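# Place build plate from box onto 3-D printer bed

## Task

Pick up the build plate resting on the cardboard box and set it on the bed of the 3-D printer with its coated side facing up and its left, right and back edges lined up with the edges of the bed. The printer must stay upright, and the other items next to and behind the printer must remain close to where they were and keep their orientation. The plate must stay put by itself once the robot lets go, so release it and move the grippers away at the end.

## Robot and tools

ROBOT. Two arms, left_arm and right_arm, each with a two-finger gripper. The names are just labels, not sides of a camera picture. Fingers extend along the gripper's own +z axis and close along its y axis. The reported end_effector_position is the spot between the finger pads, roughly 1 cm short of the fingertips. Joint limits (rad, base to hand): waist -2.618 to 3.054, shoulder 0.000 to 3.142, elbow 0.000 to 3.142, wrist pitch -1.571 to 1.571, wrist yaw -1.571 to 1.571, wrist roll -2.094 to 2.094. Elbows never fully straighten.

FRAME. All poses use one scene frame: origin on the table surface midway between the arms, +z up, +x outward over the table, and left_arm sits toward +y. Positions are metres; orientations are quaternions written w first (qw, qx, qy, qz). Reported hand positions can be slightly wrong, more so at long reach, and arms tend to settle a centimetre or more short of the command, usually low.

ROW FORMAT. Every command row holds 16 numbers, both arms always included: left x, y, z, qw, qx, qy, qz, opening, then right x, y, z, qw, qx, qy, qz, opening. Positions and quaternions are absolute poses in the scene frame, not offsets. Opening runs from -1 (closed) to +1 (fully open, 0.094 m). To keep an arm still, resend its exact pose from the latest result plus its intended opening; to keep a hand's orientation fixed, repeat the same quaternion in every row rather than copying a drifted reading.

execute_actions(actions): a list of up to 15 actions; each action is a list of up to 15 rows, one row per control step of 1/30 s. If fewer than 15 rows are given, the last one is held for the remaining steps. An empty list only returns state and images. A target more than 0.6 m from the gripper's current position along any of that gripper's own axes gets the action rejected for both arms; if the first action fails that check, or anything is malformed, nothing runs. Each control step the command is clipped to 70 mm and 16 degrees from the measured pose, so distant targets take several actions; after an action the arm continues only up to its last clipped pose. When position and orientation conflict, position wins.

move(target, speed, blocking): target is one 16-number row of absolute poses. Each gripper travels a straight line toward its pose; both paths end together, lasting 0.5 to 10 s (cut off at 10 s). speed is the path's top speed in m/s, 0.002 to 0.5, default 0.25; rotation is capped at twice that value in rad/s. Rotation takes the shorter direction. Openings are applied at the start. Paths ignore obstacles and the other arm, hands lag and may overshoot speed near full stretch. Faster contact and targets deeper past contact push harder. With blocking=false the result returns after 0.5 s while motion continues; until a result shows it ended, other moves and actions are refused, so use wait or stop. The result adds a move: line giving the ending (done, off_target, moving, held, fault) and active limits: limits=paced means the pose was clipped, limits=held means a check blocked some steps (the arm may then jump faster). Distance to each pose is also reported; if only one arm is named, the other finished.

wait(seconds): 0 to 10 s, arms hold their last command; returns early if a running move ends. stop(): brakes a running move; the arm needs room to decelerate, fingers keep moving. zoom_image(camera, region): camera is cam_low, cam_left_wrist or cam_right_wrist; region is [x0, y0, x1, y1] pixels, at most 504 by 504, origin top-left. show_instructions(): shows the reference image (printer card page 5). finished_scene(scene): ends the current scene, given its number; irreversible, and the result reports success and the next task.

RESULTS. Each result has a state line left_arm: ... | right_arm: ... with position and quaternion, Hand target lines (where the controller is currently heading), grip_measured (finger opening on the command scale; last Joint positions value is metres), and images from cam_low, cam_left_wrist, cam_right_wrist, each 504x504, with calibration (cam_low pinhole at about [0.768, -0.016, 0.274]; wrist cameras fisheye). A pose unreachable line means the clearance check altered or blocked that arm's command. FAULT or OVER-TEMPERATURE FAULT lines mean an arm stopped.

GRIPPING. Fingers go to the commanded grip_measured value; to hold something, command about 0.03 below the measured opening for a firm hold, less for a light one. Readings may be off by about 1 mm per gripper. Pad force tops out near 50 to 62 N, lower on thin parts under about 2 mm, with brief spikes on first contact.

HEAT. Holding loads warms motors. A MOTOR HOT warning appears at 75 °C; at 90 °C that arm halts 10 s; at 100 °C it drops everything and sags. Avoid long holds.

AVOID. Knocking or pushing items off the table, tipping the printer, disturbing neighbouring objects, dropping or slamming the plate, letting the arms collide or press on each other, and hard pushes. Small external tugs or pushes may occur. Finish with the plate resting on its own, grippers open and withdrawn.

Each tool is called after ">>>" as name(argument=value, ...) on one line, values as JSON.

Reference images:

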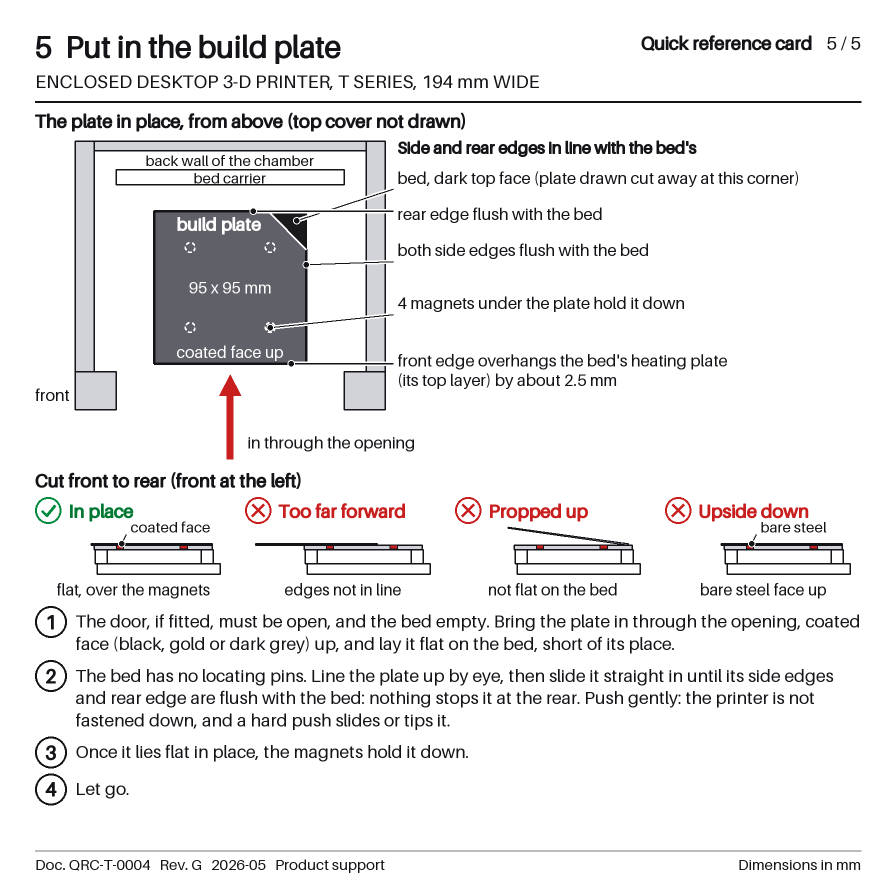

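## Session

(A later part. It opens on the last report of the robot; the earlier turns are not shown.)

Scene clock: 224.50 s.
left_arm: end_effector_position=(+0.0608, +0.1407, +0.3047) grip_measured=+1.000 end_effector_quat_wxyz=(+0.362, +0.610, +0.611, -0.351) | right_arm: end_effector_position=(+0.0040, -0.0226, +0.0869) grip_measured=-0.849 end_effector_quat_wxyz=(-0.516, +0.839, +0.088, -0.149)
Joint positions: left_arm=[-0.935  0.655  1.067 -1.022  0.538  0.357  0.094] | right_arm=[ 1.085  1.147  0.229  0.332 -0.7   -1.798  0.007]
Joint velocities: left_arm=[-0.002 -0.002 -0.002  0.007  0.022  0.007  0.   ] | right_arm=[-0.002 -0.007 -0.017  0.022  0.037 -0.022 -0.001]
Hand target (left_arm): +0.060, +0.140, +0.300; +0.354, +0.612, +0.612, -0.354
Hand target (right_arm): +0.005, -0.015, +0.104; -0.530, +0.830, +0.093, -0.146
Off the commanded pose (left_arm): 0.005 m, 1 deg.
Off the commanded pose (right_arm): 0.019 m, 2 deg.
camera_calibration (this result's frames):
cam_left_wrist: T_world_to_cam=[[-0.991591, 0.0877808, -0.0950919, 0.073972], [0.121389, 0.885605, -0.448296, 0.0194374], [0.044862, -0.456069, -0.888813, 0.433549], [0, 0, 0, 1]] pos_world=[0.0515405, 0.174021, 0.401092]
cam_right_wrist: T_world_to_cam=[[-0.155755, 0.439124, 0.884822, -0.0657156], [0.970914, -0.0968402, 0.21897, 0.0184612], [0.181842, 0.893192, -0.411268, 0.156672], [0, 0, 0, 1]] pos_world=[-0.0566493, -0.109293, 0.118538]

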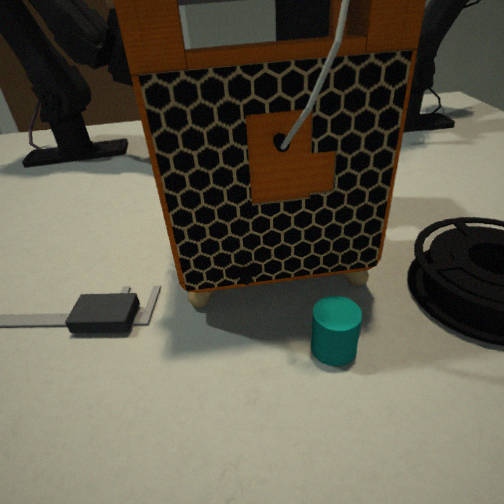

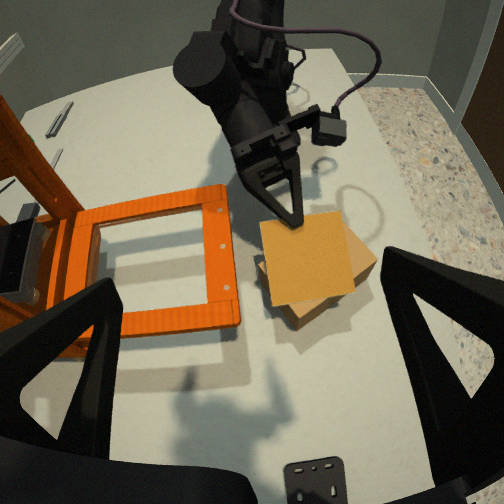

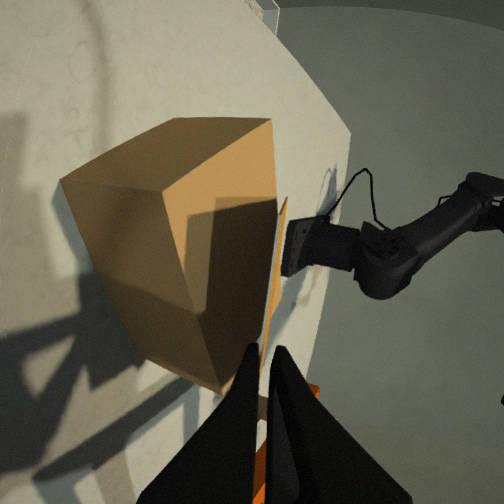

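>>> execute_actions(actions=[[[0.06,0.14,0.30,0.354,0.612,0.612,-0.354,1,0.005,-0.013,0.110,0.5292,-0.8306,-0.0933,0.1465,-0.92]],[[0.06,0.14,0.30,0.354,0.612,0.612,-0.354,1,0.005,-0.013,0.112,0.5292,-0.8306,-0.0933,0.1465,-1]],[[0.06,0.14,0.30,0.354,0.612,0.612,-0.354,1,0.005,-0.013,0.112,0.5292,-0.8306,-0.0933,0.1465,-1]]])

>>> move(target=[0.06,0.14,0.30,0.354,0.612,0.612,-0.354,1,0.005,-0.02,0.16,0.5292,-0.8306,-0.0933,0.1465,-1], speed=0.05)

>>> zoom_image(camera="cam_left_wrist", region=[190,100,430,340])

Scene clock: 241.27 s.
left_arm: end_effector_position=(+0.0608, +0.1407, +0.3047) grip_measured=+1.000 end_effector_quat_wxyz=(+0.362, +0.610, +0.611, -0.351) | right_arm: end_effector_position=(+0.0058, -0.0184, +0.0956) grip_measured=-0.983 end_effector_quat_wxyz=(-0.518, +0.838, +0.088, -0.148)
Joint positions: left_arm=[-0.935  0.655  1.067 -1.022  0.538  0.357  0.094] | right_arm=[ 1.085  1.133  0.263  0.288 -0.7   -1.798  0.001]
Joint velocities: left_arm=[ 0.007  0.002 -0.002 -0.022  0.007  0.037  0.   ] | right_arm=[-0.007 -0.002 -0.007 -0.037 -0.037 -0.051  0.   ]
Hand target (left_arm): +0.060, +0.140, +0.300; +0.354, +0.612, +0.612, -0.354
Hand target (right_arm): +0.005, -0.013, +0.112; -0.530, +0.830, +0.093, -0.146
Off the commanded pose (left_arm): 0.005 m, 1 deg.
Off the commanded pose (right_arm): 0.017 m, 2 deg.
camera_calibration (this result's frames):
cam_left_wrist: T_world_to_cam=[[-0.991591, 0.0877808, -0.0950919, 0.073972], [0.121389, 0.885605, -0.448296, 0.0194374], [0.044862, -0.456069, -0.888813, 0.433549], [0, 0, 0, 1]] pos_world=[0.0515405, 0.174021, 0.401092]
cam_right_wrist: T_world_to_cam=[[-0.156544, 0.436112, 0.886171, -0.0751579], [0.970587, -0.0982322, 0.219799, 0.0150649], [0.182908, 0.894515, -0.407907, 0.155924], [0, 0, 0, 1]] pos_world=[-0.0549071, -0.105219, 0.126894]

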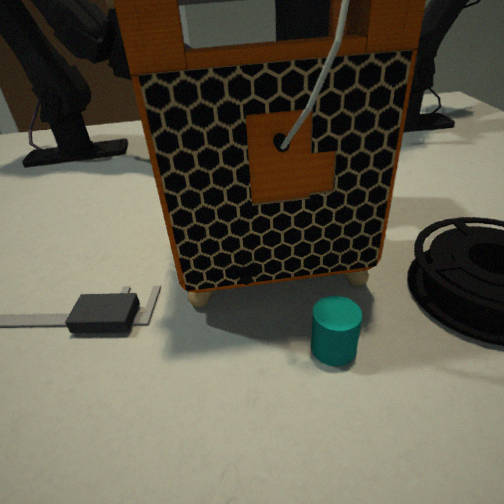

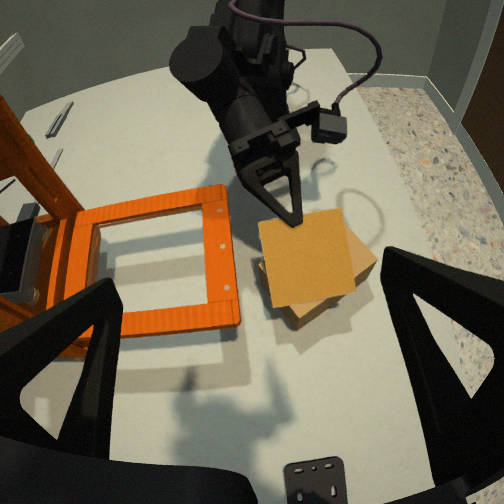

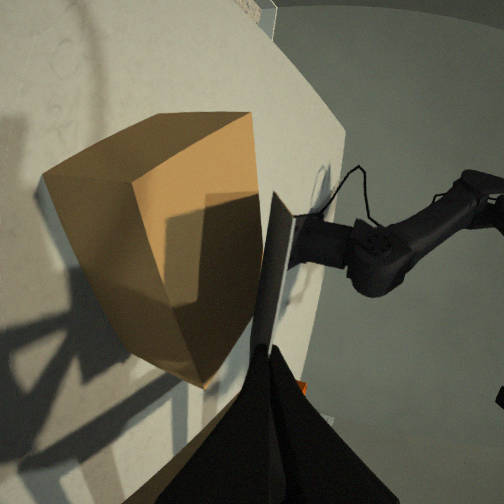

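Scene clock: 243.07 s.
left_arm: end_effector_position=(+0.0608, +0.1407, +0.3047) grip_measured=+1.000 end_effector_quat_wxyz=(+0.362, +0.610, +0.611, -0.351) | right_arm: end_effector_position=(+0.0047, -0.0211, +0.1417) grip_measured=-0.983 end_effector_quat_wxyz=(-0.514, +0.840, +0.087, -0.150)
Joint positions: left_arm=[-0.935  0.655  1.067 -1.022  0.538  0.357  0.094] | right_arm=[ 1.085  0.971  0.41  -0.032 -0.7   -1.798  0.001]
Joint velocities: left_arm=[ 0.002  0.002 -0.007  0.066 -0.007  0.007  0.   ] | right_arm=[ 0.032  0.007 -0.002 -0.007 -0.037 -0.022 -0.001]
Hand target (left_arm): +0.060, +0.140, +0.300; +0.354, +0.612, +0.612, -0.354
Hand target (right_arm): +0.006, -0.018, +0.159; -0.529, +0.830, +0.093, -0.146
Off the commanded pose (left_arm): 0.005 m, 1 deg.
Off the commanded pose (right_arm): 0.018 m, 2 deg.
move: off_target (right_arm)
camera_calibration (this result's frames):
cam_left_wrist: T_world_to_cam=[[-0.991591, 0.0877808, -0.0950919, 0.073972], [0.121389, 0.885605, -0.448296, 0.0194374], [0.044862, -0.456069, -0.888813, 0.433549], [0, 0, 0, 1]] pos_world=[0.0515405, 0.174021, 0.401092]
cam_right_wrist: T_world_to_cam=[[-0.152819, 0.444793, 0.8825, -0.114287], [0.971506, -0.0960901, 0.216663, 0.00627712], [0.181169, 0.890464, -0.417435, 0.178559], [0, 0, 0, 1]] pos_world=[-0.055913, -0.107563, 0.174035]

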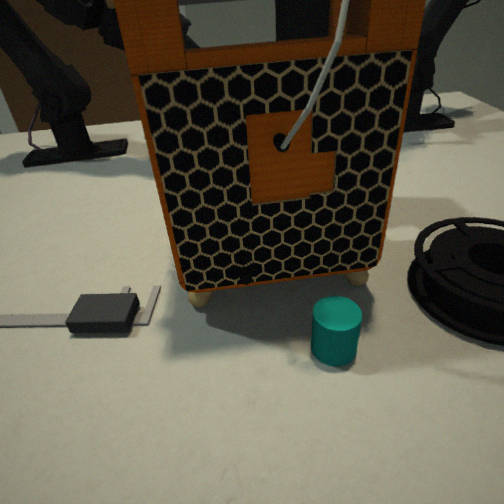

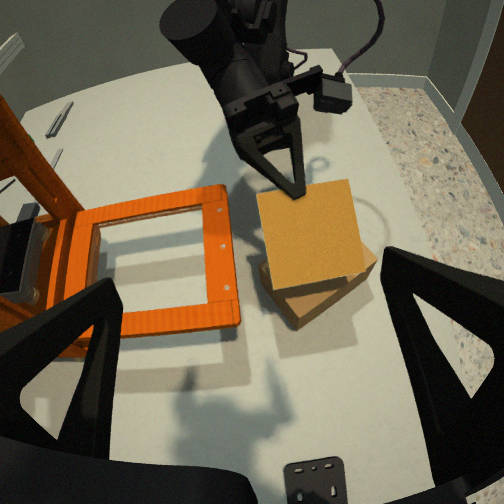

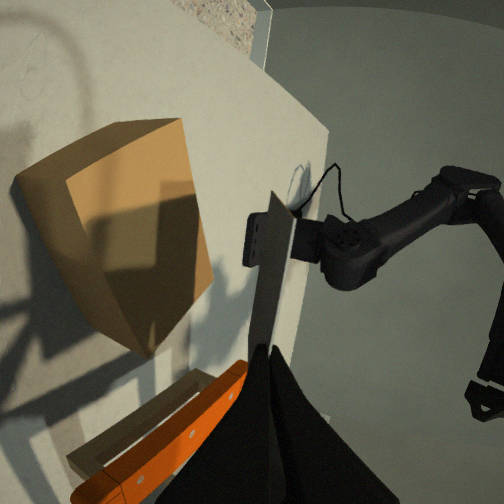

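Region (190, 100, 430, 340) of cam_left_wrist's 504x504 image, scaled by 2.100, with more detail than that image has.

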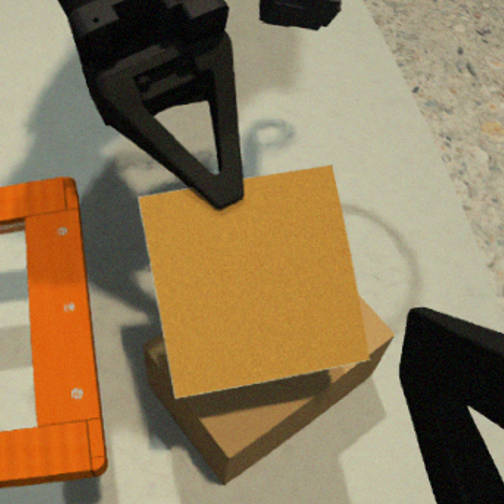

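>>> move(target=[0.22,0.16,0.41,0.470,0.296,0.814,-0.171,1,0.03,-0.02,0.19,0.5292,-0.8306,-0.0933,0.1465,-1], speed=0.2)

>>> move(target=[0.40,0.01,0.39,0.470,0.296,0.814,-0.171,1,0.15,0.01,0.19,0.5793,-0.5793,0.4056,-0.4056,-1], speed=0.15)

Scene clock: 276.07 s.
left_arm: end_effector_position=(+0.2213, +0.1603, +0.4002) grip_measured=+1.000 end_effector_quat_wxyz=(+0.461, +0.302, +0.817, -0.170) | right_arm: end_effector_position=(+0.0289, -0.0210, +0.1797) grip_measured=-0.984 end_effector_quat_wxyz=(-0.525, +0.835, +0.088, -0.143)
Joint positions: left_arm=[-0.812  1.058  1.614 -1.101 -0.082 -0.048  0.094] | right_arm=[ 0.963  0.971  0.559 -0.212 -0.795 -1.885  0.001]
Joint velocities: left_arm=[-0.012 -0.007  0.012 -0.066  0.037 -0.037  0.   ] | right_arm=[-0.007  0.007 -0.007 -0.022 -0.037  0.022  0.001]
Hand target (left_arm): +0.221, +0.161, +0.409; +0.469, +0.296, +0.815, -0.171
Hand target (right_arm): +0.030, -0.019, +0.190; -0.531, +0.830, +0.092, -0.147
Off the commanded pose (left_arm): 0.010 m, 1 deg.
Off the commanded pose (right_arm): 0.010 m, 1 deg.
move: done
camera_calibration (this result's frames):
cam_left_wrist: T_world_to_cam=[[-0.720241, -0.688997, -0.080848, 0.29915], [-0.60118, 0.678062, -0.422864, 0.208356], [0.346172, -0.25596, -0.902579, 0.426869], [0, 0, 0, 1]] pos_world=[0.192949, 0.174096, 0.497575]
cam_right_wrist: T_world_to_cam=[[-0.159596, 0.422362, 0.892266, -0.146224], [0.968345, -0.108748, 0.224681, -0.0271073], [0.191929, 0.89988, -0.391636, 0.185179], [0, 0, 0, 1]] pos_world=[-0.032629, -0.107827, 0.209084]

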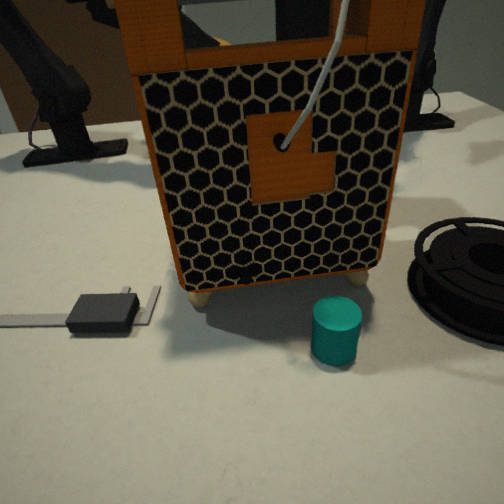

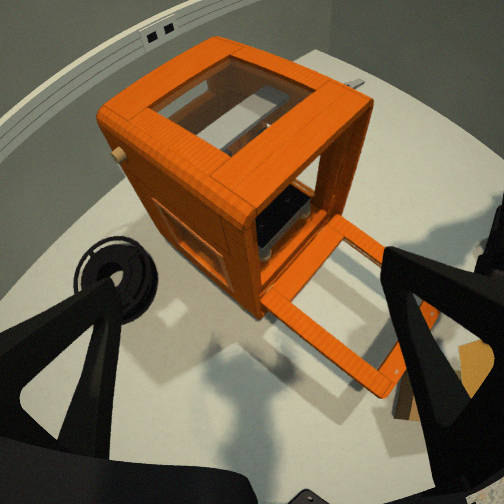

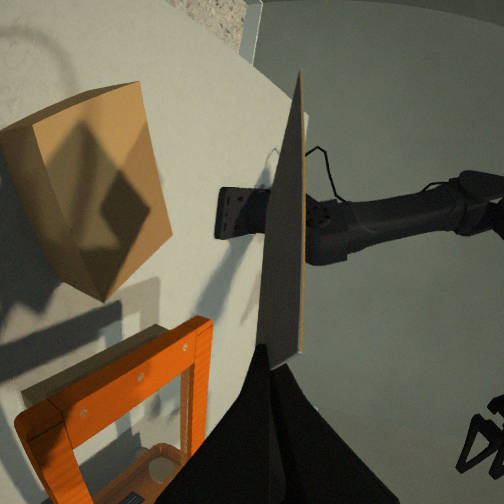

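Scene clock: 282.03 s.
left_arm: end_effector_position=(+0.3997, +0.0109, +0.3723) grip_measured=+1.000 end_effector_quat_wxyz=(+0.458, +0.296, +0.822, -0.165) | right_arm: end_effector_position=(+0.1512, +0.0078, +0.1822) grip_measured=-0.984 end_effector_quat_wxyz=(+0.567, -0.595, +0.387, -0.418)
Joint positions: left_arm=[-0.749  1.814  2.107 -0.848 -0.04  -0.026  0.094] | right_arm=[ 1.544  1.656  0.524  1.107  1.265 -1.605  0.001]
Joint velocities: left_arm=[ 0.022 -0.022 -0.007  0.007 -0.007 -0.007  0.   ] | right_arm=[-0.012 -0.007  0.007  0.081 -0.037 -0.007 -0.   ]
Hand target (left_arm): +0.401, +0.013, +0.386; +0.470, +0.295, +0.814, -0.171
Hand target (right_arm): +0.152, +0.012, +0.190; +0.575, -0.582, +0.398, -0.414
Off the commanded pose (left_arm): 0.018 m, 2 deg.
Off the commanded pose (right_arm): 0.008 m, 3 deg.
move: off_target (left_arm, right_arm)
camera_calibration (this result's frames):
cam_left_wrist: T_world_to_cam=[[-0.710435, -0.699394, -0.0782872, 0.317736], [-0.615238, 0.67123, -0.41344, 0.407278], [0.341706, -0.245557, -0.90716, 0.305096], [0, 0, 0, 1]] pos_world=[0.37205, 0.023764, 0.470031]
cam_right_wrist: T_world_to_cam=[[-0.0231595, 0.218103, 0.975651, -0.175352], [-0.176316, -0.961507, 0.210755, 0.0393082], [0.984061, -0.167142, 0.060723, -0.0570516], [0, 0, 0, 1]] pos_world=[0.0590119, 0.066504, 0.166262]

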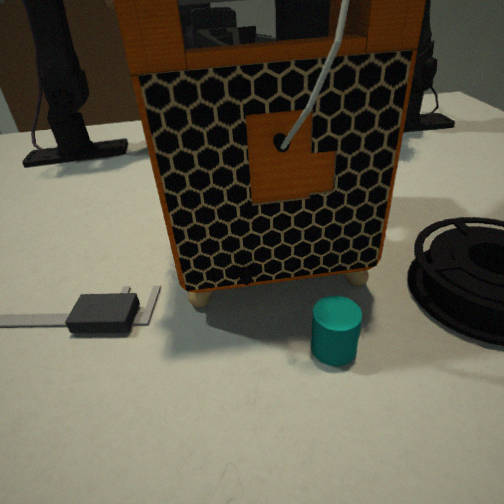

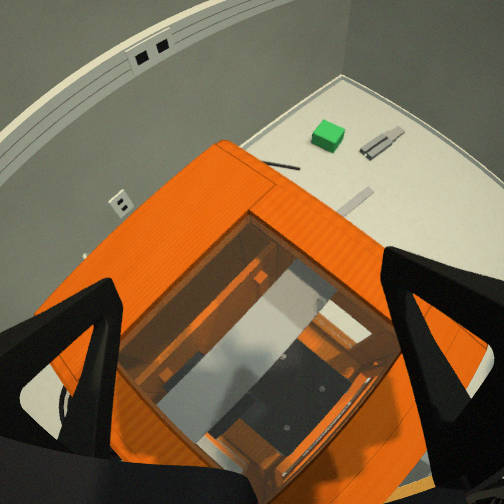

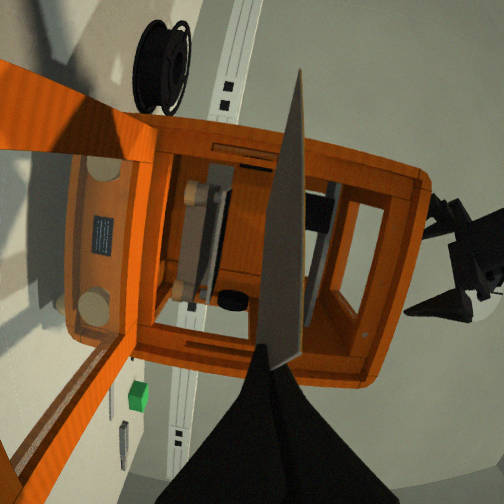

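>>> move(target=[0.19,0.14,0.39,0.354,0.612,0.612,-0.354,1,0.15,0.01,0.19,0.5793,-0.5793,0.4056,-0.4056,-1], speed=0.25)

Scene clock: 296.67 s.
left_arm: end_effector_position=(+0.1919, +0.1386, +0.3845) grip_measured=+1.000 end_effector_quat_wxyz=(+0.346, +0.611, +0.619, -0.350) | right_arm: end_effector_position=(+0.1515, +0.0071, +0.1830) grip_measured=-0.984 end_effector_quat_wxyz=(+0.571, -0.590, +0.394, -0.414)
Joint positions: left_arm=[-0.337  1.337  1.798 -1.537  0.947  0.972  0.094] | right_arm=[ 1.544  1.656  0.524  1.114  1.27  -1.591  0.001]
Joint velocities: left_arm=[-0.017 -0.022 -0.012  0.007  0.037  0.037  0.   ] | right_arm=[ 0.017 -0.002 -0.007 -0.022 -0.007  0.007  0.   ]
Hand target (left_arm): +0.190, +0.139, +0.394; +0.355, +0.611, +0.611, -0.357
Hand target (right_arm): +0.150, +0.010, +0.190; +0.580, -0.579, +0.405, -0.406
Off the commanded pose (left_arm): 0.006 m, 1 deg.
Off the commanded pose (right_arm): 0.008 m, 2 deg.
move: done
camera_calibration (this result's frames):
cam_left_wrist: T_world_to_cam=[[-0.993366, 0.0914452, -0.0697222, 0.20179], [0.112569, 0.897125, -0.427194, 0.0330767], [0.0234847, -0.432208, -0.901468, 0.503321], [0, 0, 0, 1]] pos_world=[0.184908, 0.169413, 0.481927]
cam_right_wrist: T_world_to_cam=[[-0.0170951, 0.198557, 0.97994, -0.17753], [-0.179763, -0.964724, 0.192338, 0.0424147], [0.983561, -0.172869, 0.0521852, -0.0558195], [0, 0, 0, 1]] pos_world=[0.0594916, 0.0665189, 0.168724]

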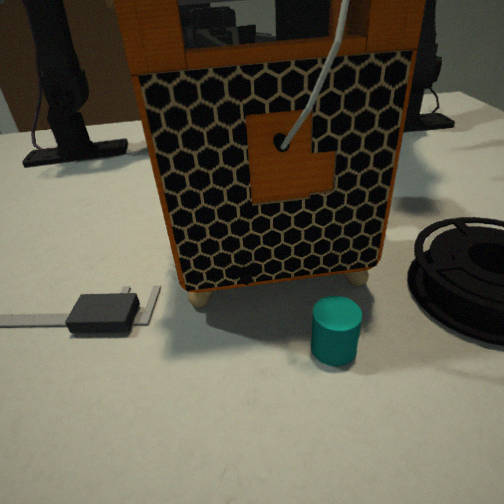

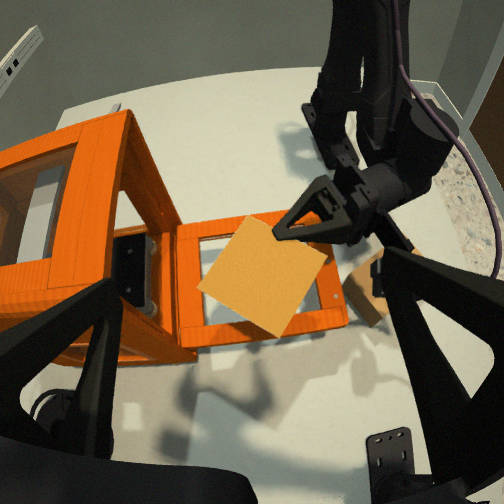

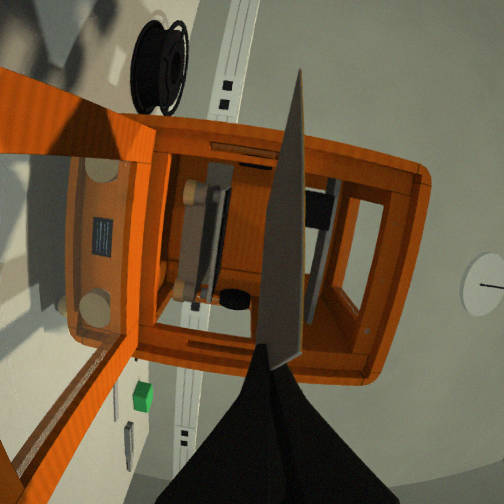

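>>> move(target=[0.10,0.13,0.42,0.354,0.612,0.612,-0.354,0,0.08,-0.08,0.28,0.6964,-0.6964,0.1228,-0.1228,-1], speed=0.15)

>>> move(target=[0.07,0.10,0.28,0.7054,0.7054,-0.0493,-0.0493,-0.3,0.08,-0.08,0.28,0.6964,-0.6964,0.1228,-0.1228,-1], speed=0.25)

Scene clock: 339.63 s.
left_arm: end_effector_position=(+0.1050, +0.1250, +0.4152) grip_measured=+0.002 end_effector_quat_wxyz=(+0.344, +0.612, +0.620, -0.350) | right_arm: end_effector_position=(+0.0804, -0.0716, +0.2554) grip_measured=-0.984 end_effector_quat_wxyz=(+0.677, -0.715, +0.120, -0.128)
Joint positions: left_arm=[-0.702  1.134  1.798 -1.425  0.72   0.545  0.047] | right_arm=[ 1.263  0.359  0.345 -0.036  0.126 -1.585  0.001]
Joint velocities: left_arm=[-0.007 -0.002  0.012 -0.022 -0.022 -0.022  0.   ] | right_arm=[-0.007 -0.002 -0.002 -0.007  0.037  0.037 -0.   ]
Hand target (left_arm): +0.100, +0.127, +0.421; +0.354, +0.613, +0.613, -0.351
Hand target (right_arm): +0.080, -0.077, +0.277; +0.699, -0.694, +0.124, -0.122
Off the commanded pose (left_arm): 0.009 m, 2 deg.
Off the commanded pose (right_arm): 0.026 m, 3 deg.
move: off_target (right_arm)
camera_calibration (this result's frames):
cam_left_wrist: T_world_to_cam=[[-0.993284, 0.0943442, -0.0669757, 0.117326], [0.113914, 0.898757, -0.423391, 0.0662922], [0.0202504, -0.428177, -0.903468, 0.527773], [0, 0, 0, 1]] pos_world=[0.0982992, 0.155331, 0.512752]
cam_right_wrist: T_world_to_cam=[[-0.131058, 0.151196, 0.979777, -0.228221], [0.622366, -0.756736, 0.200027, -0.111792], [0.771676, 0.635996, 0.00507674, 0.0836971], [0, 0, 0, 1]] pos_world=[-0.0249215, -0.103322, 0.245542]

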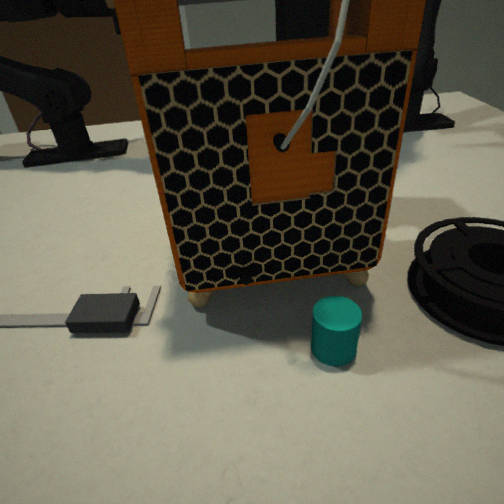

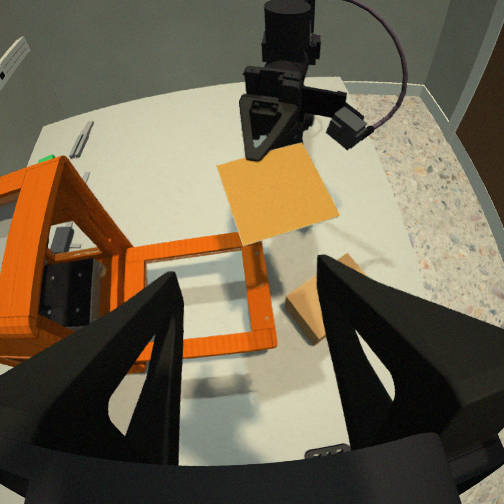

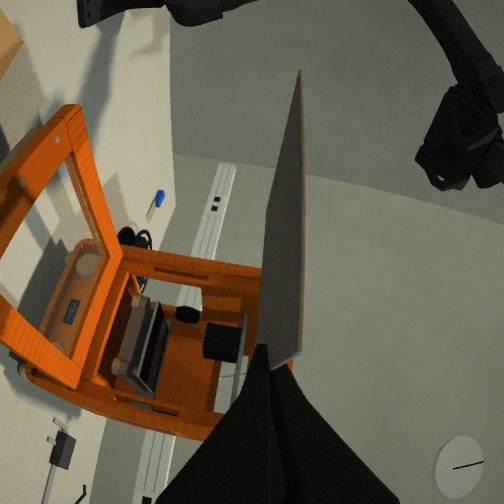

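Scene clock: 343.70 s.
left_arm: end_effector_position=(+0.0685, +0.0994, +0.2829) grip_measured=-0.298 end_effector_quat_wxyz=(+0.706, +0.705, -0.045, -0.048) | right_arm: end_effector_position=(+0.0808, -0.0728, +0.2545) grip_measured=-0.984 end_effector_quat_wxyz=(+0.671, -0.721, +0.119, -0.126)
Joint positions: left_arm=[-0.793  0.486  0.406  0.083  0.92   1.564  0.033] | right_arm=[ 1.251  0.359  0.36  -0.07   0.111 -1.585  0.001]
Joint velocities: left_arm=[-0.002  0.007  0.007  0.051  0.022 -0.007 -0.001] | right_arm=[-0.007  0.002  0.007 -0.051  0.022 -0.051  0.001]
Hand target (left_arm): +0.068, +0.101, +0.280; +0.707, +0.704, -0.047, -0.048
Hand target (right_arm): +0.080, -0.079, +0.280; +0.696, -0.696, +0.123, -0.123
Off the commanded pose (left_arm): 0.003 m, 0 deg.
Off the commanded pose (right_arm): 0.026 m, 4 deg.
move: off_target (right_arm)
camera_calibration (this result's frames):
cam_left_wrist: T_world_to_cam=[[0.120751, 0.0256558, -0.992351, 0.266917], [0.891985, 0.435901, 0.119808, -0.123586], [0.43564, -0.899629, 0.029751, 0.152409], [0, 0, 0, 1]] pos_world=[0.0116108, 0.184135, 0.275148]
cam_right_wrist: T_world_to_cam=[[-0.126355, 0.168505, 0.977569, -0.225663], [0.625135, -0.751634, 0.210362, -0.115304], [0.770221, 0.637693, -0.0103657, 0.0883304], [0, 0, 0, 1]] pos_world=[-0.024467, -0.104969, 0.245772]

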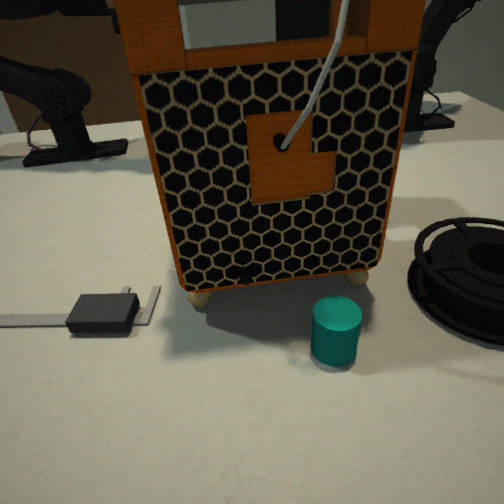

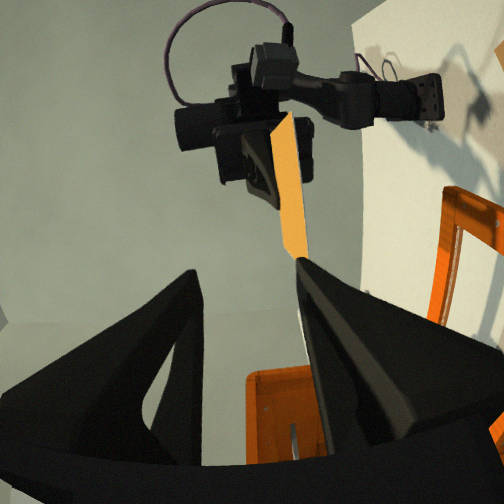

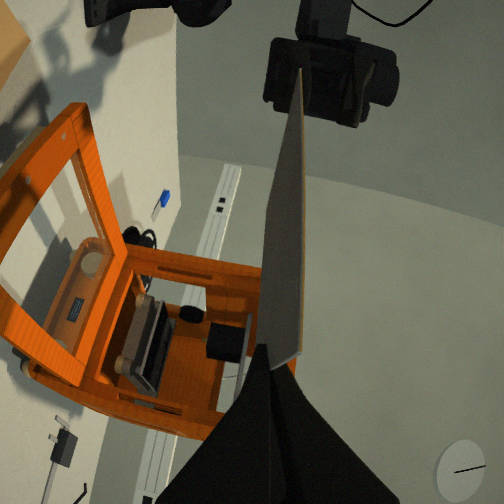

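>>> move(target=[0.071,0.045,0.247,0.7296,0.6803,-0.0476,-0.051,-0.3,0.08,-0.08,0.28,0.6964,-0.6964,0.1228,-0.1228,-1], speed=0.1)

Scene clock: 358.70 s.
left_arm: end_effector_position=(+0.0706, +0.0468, +0.2524) grip_measured=-0.298 end_effector_quat_wxyz=(+0.732, +0.678, -0.058, -0.043) | right_arm: end_effector_position=(+0.0808, -0.0728, +0.2545) grip_measured=-0.984 end_effector_quat_wxyz=(+0.671, -0.721, +0.119, -0.126)
Joint positions: left_arm=[-1.027  0.828  0.261  0.665  0.695  1.534  0.033] | right_arm=[ 1.251  0.359  0.36  -0.07   0.111 -1.585  0.001]
Joint velocities: left_arm=[-0.007 -0.002  0.002  0.037  0.022  0.022  0.001] | right_arm=[-0.022  0.017 -0.002  0.051 -0.051  0.022 -0.001]
Hand target (left_arm): +0.070, +0.046, +0.246; +0.729, +0.681, -0.049, -0.050
Hand target (right_arm): +0.080, -0.079, +0.280; +0.696, -0.696, +0.123, -0.124
Off the commanded pose (left_arm): 0.006 m, 2 deg.
Off the commanded pose (right_arm): 0.026 m, 4 deg.
move: off_target (right_arm)
camera_calibration (this result's frames):
cam_left_wrist: T_world_to_cam=[[0.139862, -0.0514112, -0.988835, 0.239086], [0.894652, 0.434503, 0.10395, -0.0949337], [0.424308, -0.899202, 0.106766, 0.0864428], [0, 0, 0, 1]] pos_world=[0.0148151, 0.13127, 0.237056]
cam_right_wrist: T_world_to_cam=[[-0.126355, 0.168505, 0.977569, -0.225663], [0.625135, -0.751634, 0.210362, -0.115304], [0.770221, 0.637693, -0.0103657, 0.0883304], [0, 0, 0, 1]] pos_world=[-0.024467, -0.104969, 0.245772]

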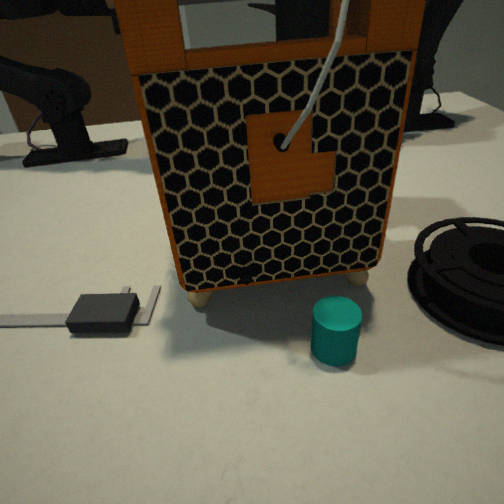

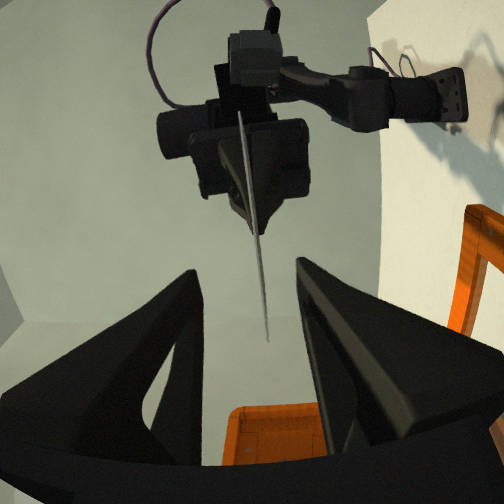

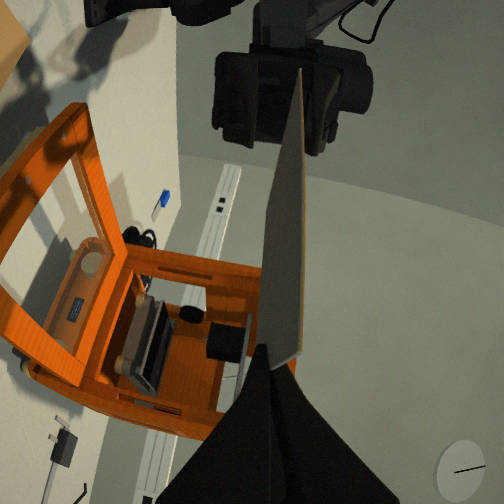

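>>> move(target=[0.065,0.002,0.242,0.7296,0.6803,-0.0476,-0.051,-0.3,0.08,-0.08,0.28,0.6964,-0.6964,0.1228,-0.1228,-1], speed=0.05)

Scene clock: 371.33 s.
left_arm: end_effector_position=(+0.0639, +0.0083, +0.2269) grip_measured=-0.298 end_effector_quat_wxyz=(+0.718, +0.692, -0.045, -0.056) | right_arm: end_effector_position=(+0.0808, -0.0728, +0.2545) grip_measured=-0.984 end_effector_quat_wxyz=(+0.671, -0.721, +0.119, -0.126)
Joint positions: left_arm=[-1.171  1.089  0.283  0.849  0.552  1.535  0.033] | right_arm=[ 1.251  0.359  0.36  -0.07   0.111 -1.585  0.001]
Joint velocities: left_arm=[-0.002 -0.007 -0.007 -0.007  0.022  0.037  0.   ] | right_arm=[ 0.002  0.007 -0.007  0.007  0.066 -0.037 -0.001]
Hand target (left_arm): +0.065, +0.003, +0.241; +0.729, +0.681, -0.049, -0.050
Hand target (right_arm): +0.080, -0.079, +0.280; +0.696, -0.696, +0.123, -0.124
Off the commanded pose (left_arm): 0.016 m, 2 deg.
Off the commanded pose (right_arm): 0.026 m, 4 deg.
move: off_target (left_arm, right_arm)
camera_calibration (this result's frames):
cam_left_wrist: T_world_to_cam=[[0.107094, -0.00846018, -0.994213, 0.215857], [0.898174, 0.429671, 0.0930927, -0.0672551], [0.426397, -0.902946, 0.0536139, 0.0693377], [0, 0, 0, 1]] pos_world=[0.00772434, 0.093332, 0.217152]
cam_right_wrist: T_world_to_cam=[[-0.126355, 0.168505, 0.977569, -0.225663], [0.625135, -0.751634, 0.210362, -0.115304], [0.770221, 0.637693, -0.0103657, 0.0883304], [0, 0, 0, 1]] pos_world=[-0.024467, -0.104969, 0.245772]

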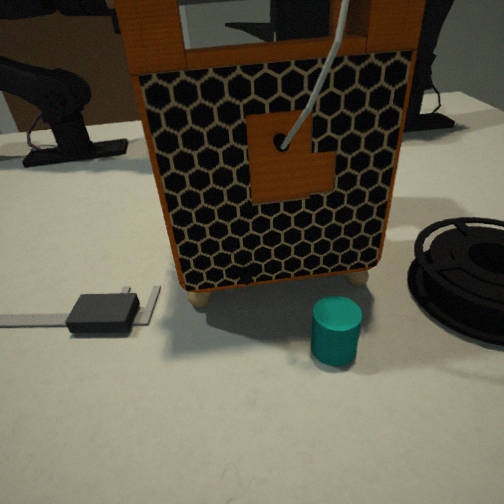

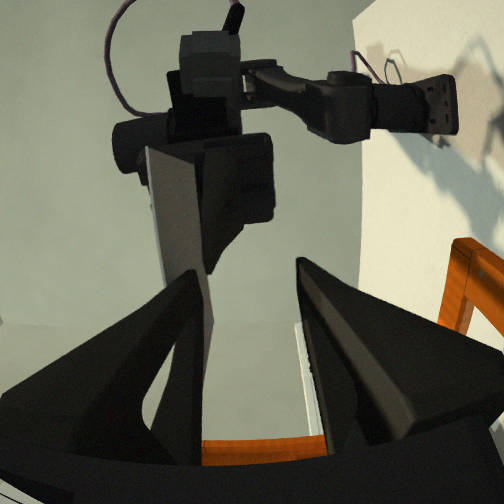

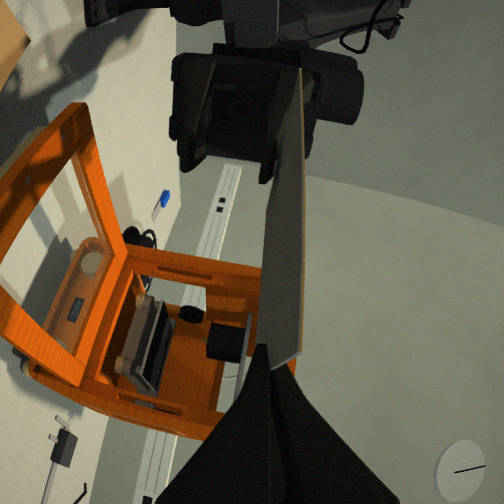

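>>> move(target=[0.070,0.035,0.236,0.7296,0.6803,-0.0476,-0.051,-0.3,0.08,-0.08,0.28,0.6964,-0.6964,0.1228,-0.1228,-1], speed=0.05)

>>> move(target=[0.070,0.030,0.262,0.7296,0.6803,-0.0476,-0.051,0.2,0.08,-0.08,0.28,0.6964,-0.6964,0.1228,-0.1228,-1], speed=0.05)

>>> move(target=[0.065,-0.004,0.263,0.7296,0.6803,-0.0476,-0.051,0.2,0.08,-0.08,0.28,0.6964,-0.6964,0.1228,-0.1228,-1], speed=0.05)

Scene clock: 388.63 s.
left_arm: end_effector_position=(+0.0711, +0.0307, +0.2403) grip_measured=-0.298 end_effector_quat_wxyz=(+0.733, +0.676, -0.052, -0.043) | right_arm: end_effector_position=(+0.0808, -0.0728, +0.2545) grip_measured=-0.984 end_effector_quat_wxyz=(+0.671, -0.721, +0.119, -0.126)
Joint positions: left_arm=[-1.084  0.966  0.245  0.819  0.63   1.53   0.033] | right_arm=[ 1.251  0.359  0.36  -0.07   0.111 -1.585  0.001]
Joint velocities: left_arm=[-0.017  0.007  0.002 -0.081  0.007 -0.066  0.   ] | right_arm=[-0.022 -0.002 -0.032 -0.066  0.051 -0.007 -0.001]
Hand target (left_arm): +0.070, +0.035, +0.236; +0.730, +0.680, -0.047, -0.052
Hand target (right_arm): +0.080, -0.079, +0.280; +0.696, -0.696, +0.123, -0.124
Off the commanded pose (left_arm): 0.006 m, 1 deg.
Off the commanded pose (right_arm): 0.026 m, 4 deg.
move: off_target (right_arm)
camera_calibration (this result's frames):
cam_left_wrist: T_world_to_cam=[[0.131432, -0.0536219, -0.989874, 0.227208], [0.891962, 0.442127, 0.0944811, -0.0848875], [0.432584, -0.895348, 0.105938, 0.0724952], [0, 0, 0, 1]] pos_world=[0.0144938, 0.114623, 0.225248]
cam_right_wrist: T_world_to_cam=[[-0.126355, 0.168505, 0.977569, -0.225663], [0.625135, -0.751634, 0.210362, -0.115304], [0.770221, 0.637693, -0.0103657, 0.0883304], [0, 0, 0, 1]] pos_world=[-0.024467, -0.104969, 0.245772]

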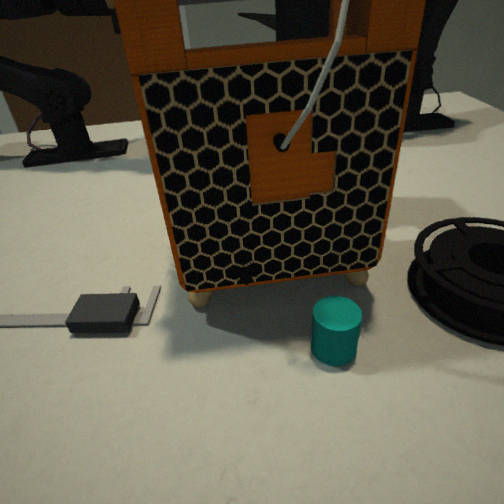

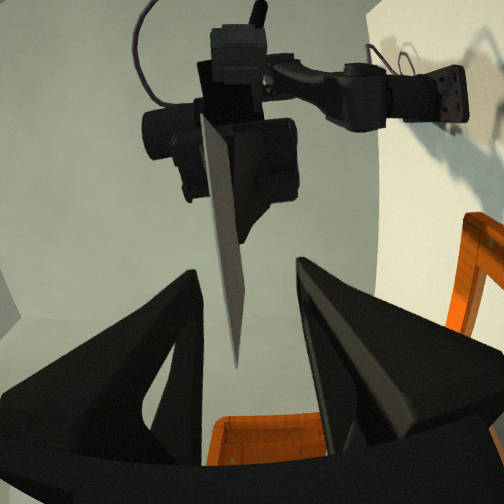

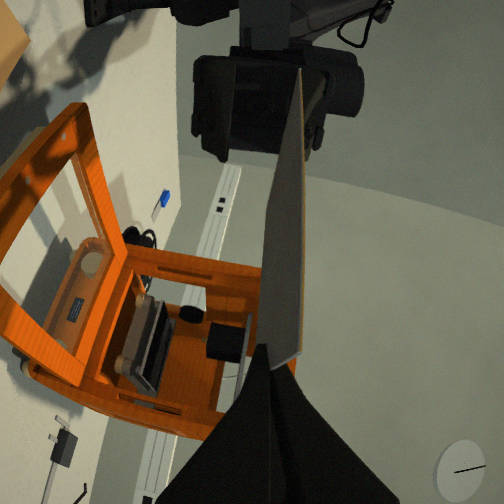

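Scene clock: 389.83 s.
left_arm: end_effector_position=(+0.0715, +0.0299, +0.2445) grip_measured=+0.198 end_effector_quat_wxyz=(+0.719, +0.691, -0.043, -0.052) | right_arm: end_effector_position=(+0.0808, -0.0729, +0.2544) grip_measured=-0.984 end_effector_quat_wxyz=(+0.671, -0.721, +0.119, -0.126)
Joint positions: left_arm=[-1.084  0.919  0.294  0.675  0.63   1.53   0.056] | right_arm=[ 1.251  0.359  0.36  -0.07   0.111 -1.585  0.001]
Joint velocities: left_arm=[ 0.032 -0.022 -0.002 -0.022 -0.051 -0.051  0.   ] | right_arm=[-0.012  0.012 -0.012  0.037 -0.022 -0.022  0.   ]
Hand target (left_arm): +0.070, +0.030, +0.262; +0.730, +0.680, -0.048, -0.051
Hand target (right_arm): +0.080, -0.079, +0.280; +0.696, -0.696, +0.123, -0.123
Off the commanded pose (left_arm): 0.018 m, 2 deg.
Off the commanded pose (right_arm): 0.027 m, 4 deg.
move: off_target (left_arm, right_arm)
camera_calibration (this result's frames):
cam_left_wrist: T_world_to_cam=[[0.10836, -0.0110224, -0.994051, 0.232636], [0.894138, 0.43811, 0.0926109, -0.0848926], [0.434483, -0.898854, 0.0573292, 0.0830052], [0, 0, 0, 1]] pos_world=[0.0146329, 0.114366, 0.234355]
cam_right_wrist: T_world_to_cam=[[-0.126267, 0.168867, 0.977518, -0.225538], [0.625154, -0.751556, 0.210584, -0.11534], [0.77022, 0.637689, -0.0106716, 0.0884124], [0, 0, 0, 1]] pos_world=[-0.0244693, -0.104978, 0.245699]

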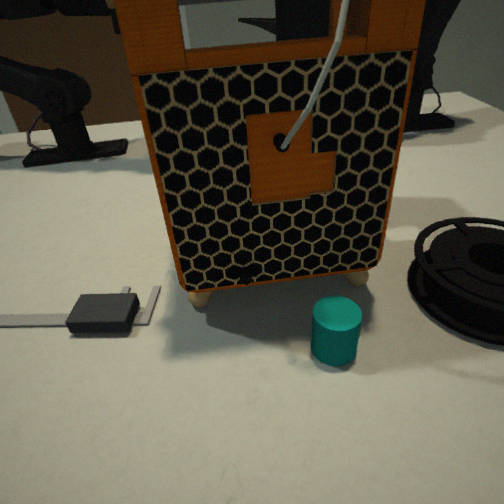

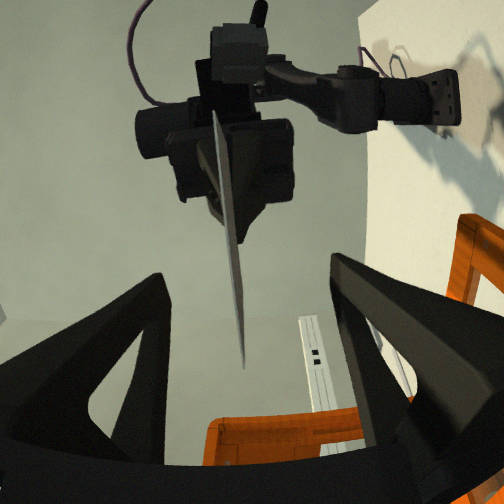

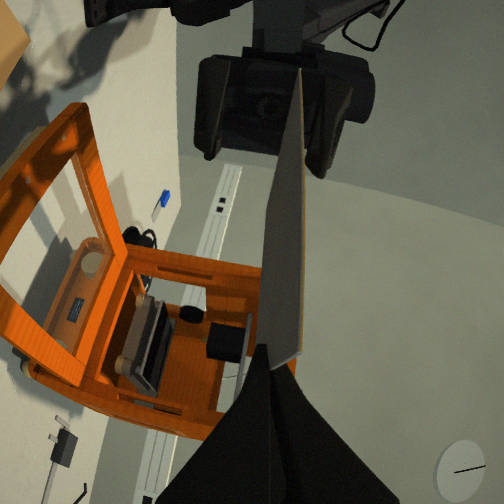

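Scene clock: 390.97 s.
left_arm: end_effector_position=(+0.0642, +0.0010, +0.2473) grip_measured=+0.198 end_effector_quat_wxyz=(+0.718, +0.693, -0.044, -0.058) | right_arm: end_effector_position=(+0.0808, -0.0729, +0.2544) grip_measured=-0.984 end_effector_quat_wxyz=(+0.671, -0.721, +0.119, -0.126)
Joint positions: left_arm=[-1.183  1.06   0.364  0.74   0.54   1.531  0.056] | right_arm=[ 1.251  0.359  0.36  -0.07   0.111 -1.585  0.001]
Joint velocities: left_arm=[-0.007  0.017  0.002  0.007 -0.007  0.037  0.   ] | right_arm=[ 0.002 -0.002  0.012 -0.022  0.037 -0.022  0.001]
Hand target (left_arm): +0.065, -0.004, +0.262; +0.729, +0.681, -0.048, -0.051
Hand target (right_arm): +0.080, -0.079, +0.280; +0.696, -0.696, +0.123, -0.124
Off the commanded pose (left_arm): 0.016 m, 2 deg.
Off the commanded pose (right_arm): 0.027 m, 4 deg.
move: off_target (left_arm, right_arm)
camera_calibration (this result's frames):
cam_left_wrist: T_world_to_cam=[[0.10198, -0.00779148, -0.994756, 0.236502], [0.899209, 0.428408, 0.0888294, -0.0653933], [0.425469, -0.903552, 0.0506953, 0.0623237], [0, 0, 0, 1]] pos_world=[0.00816684, 0.0861704, 0.237911]
cam_right_wrist: T_world_to_cam=[[-0.126267, 0.168867, 0.977518, -0.225538], [0.625154, -0.751556, 0.210584, -0.11534], [0.77022, 0.637689, -0.0106716, 0.0884124], [0, 0, 0, 1]] pos_world=[-0.0244693, -0.104978, 0.245699]

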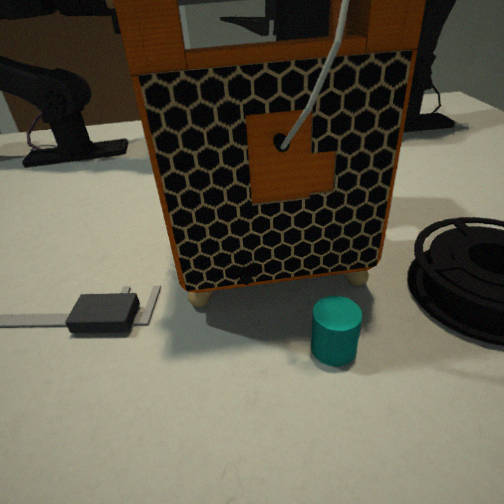

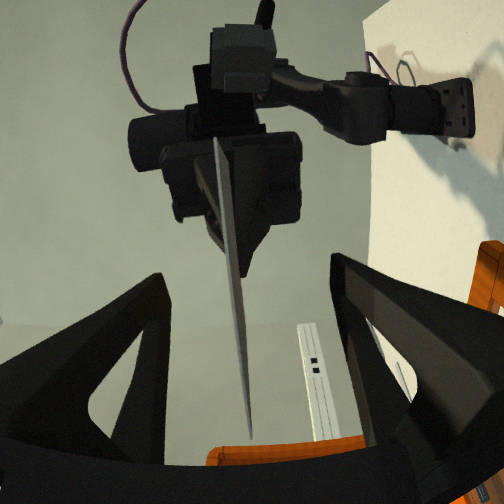

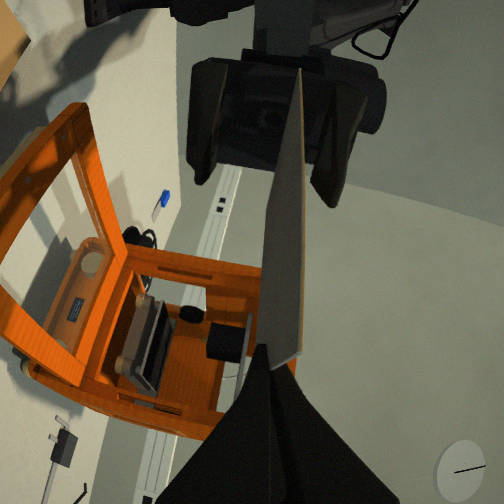

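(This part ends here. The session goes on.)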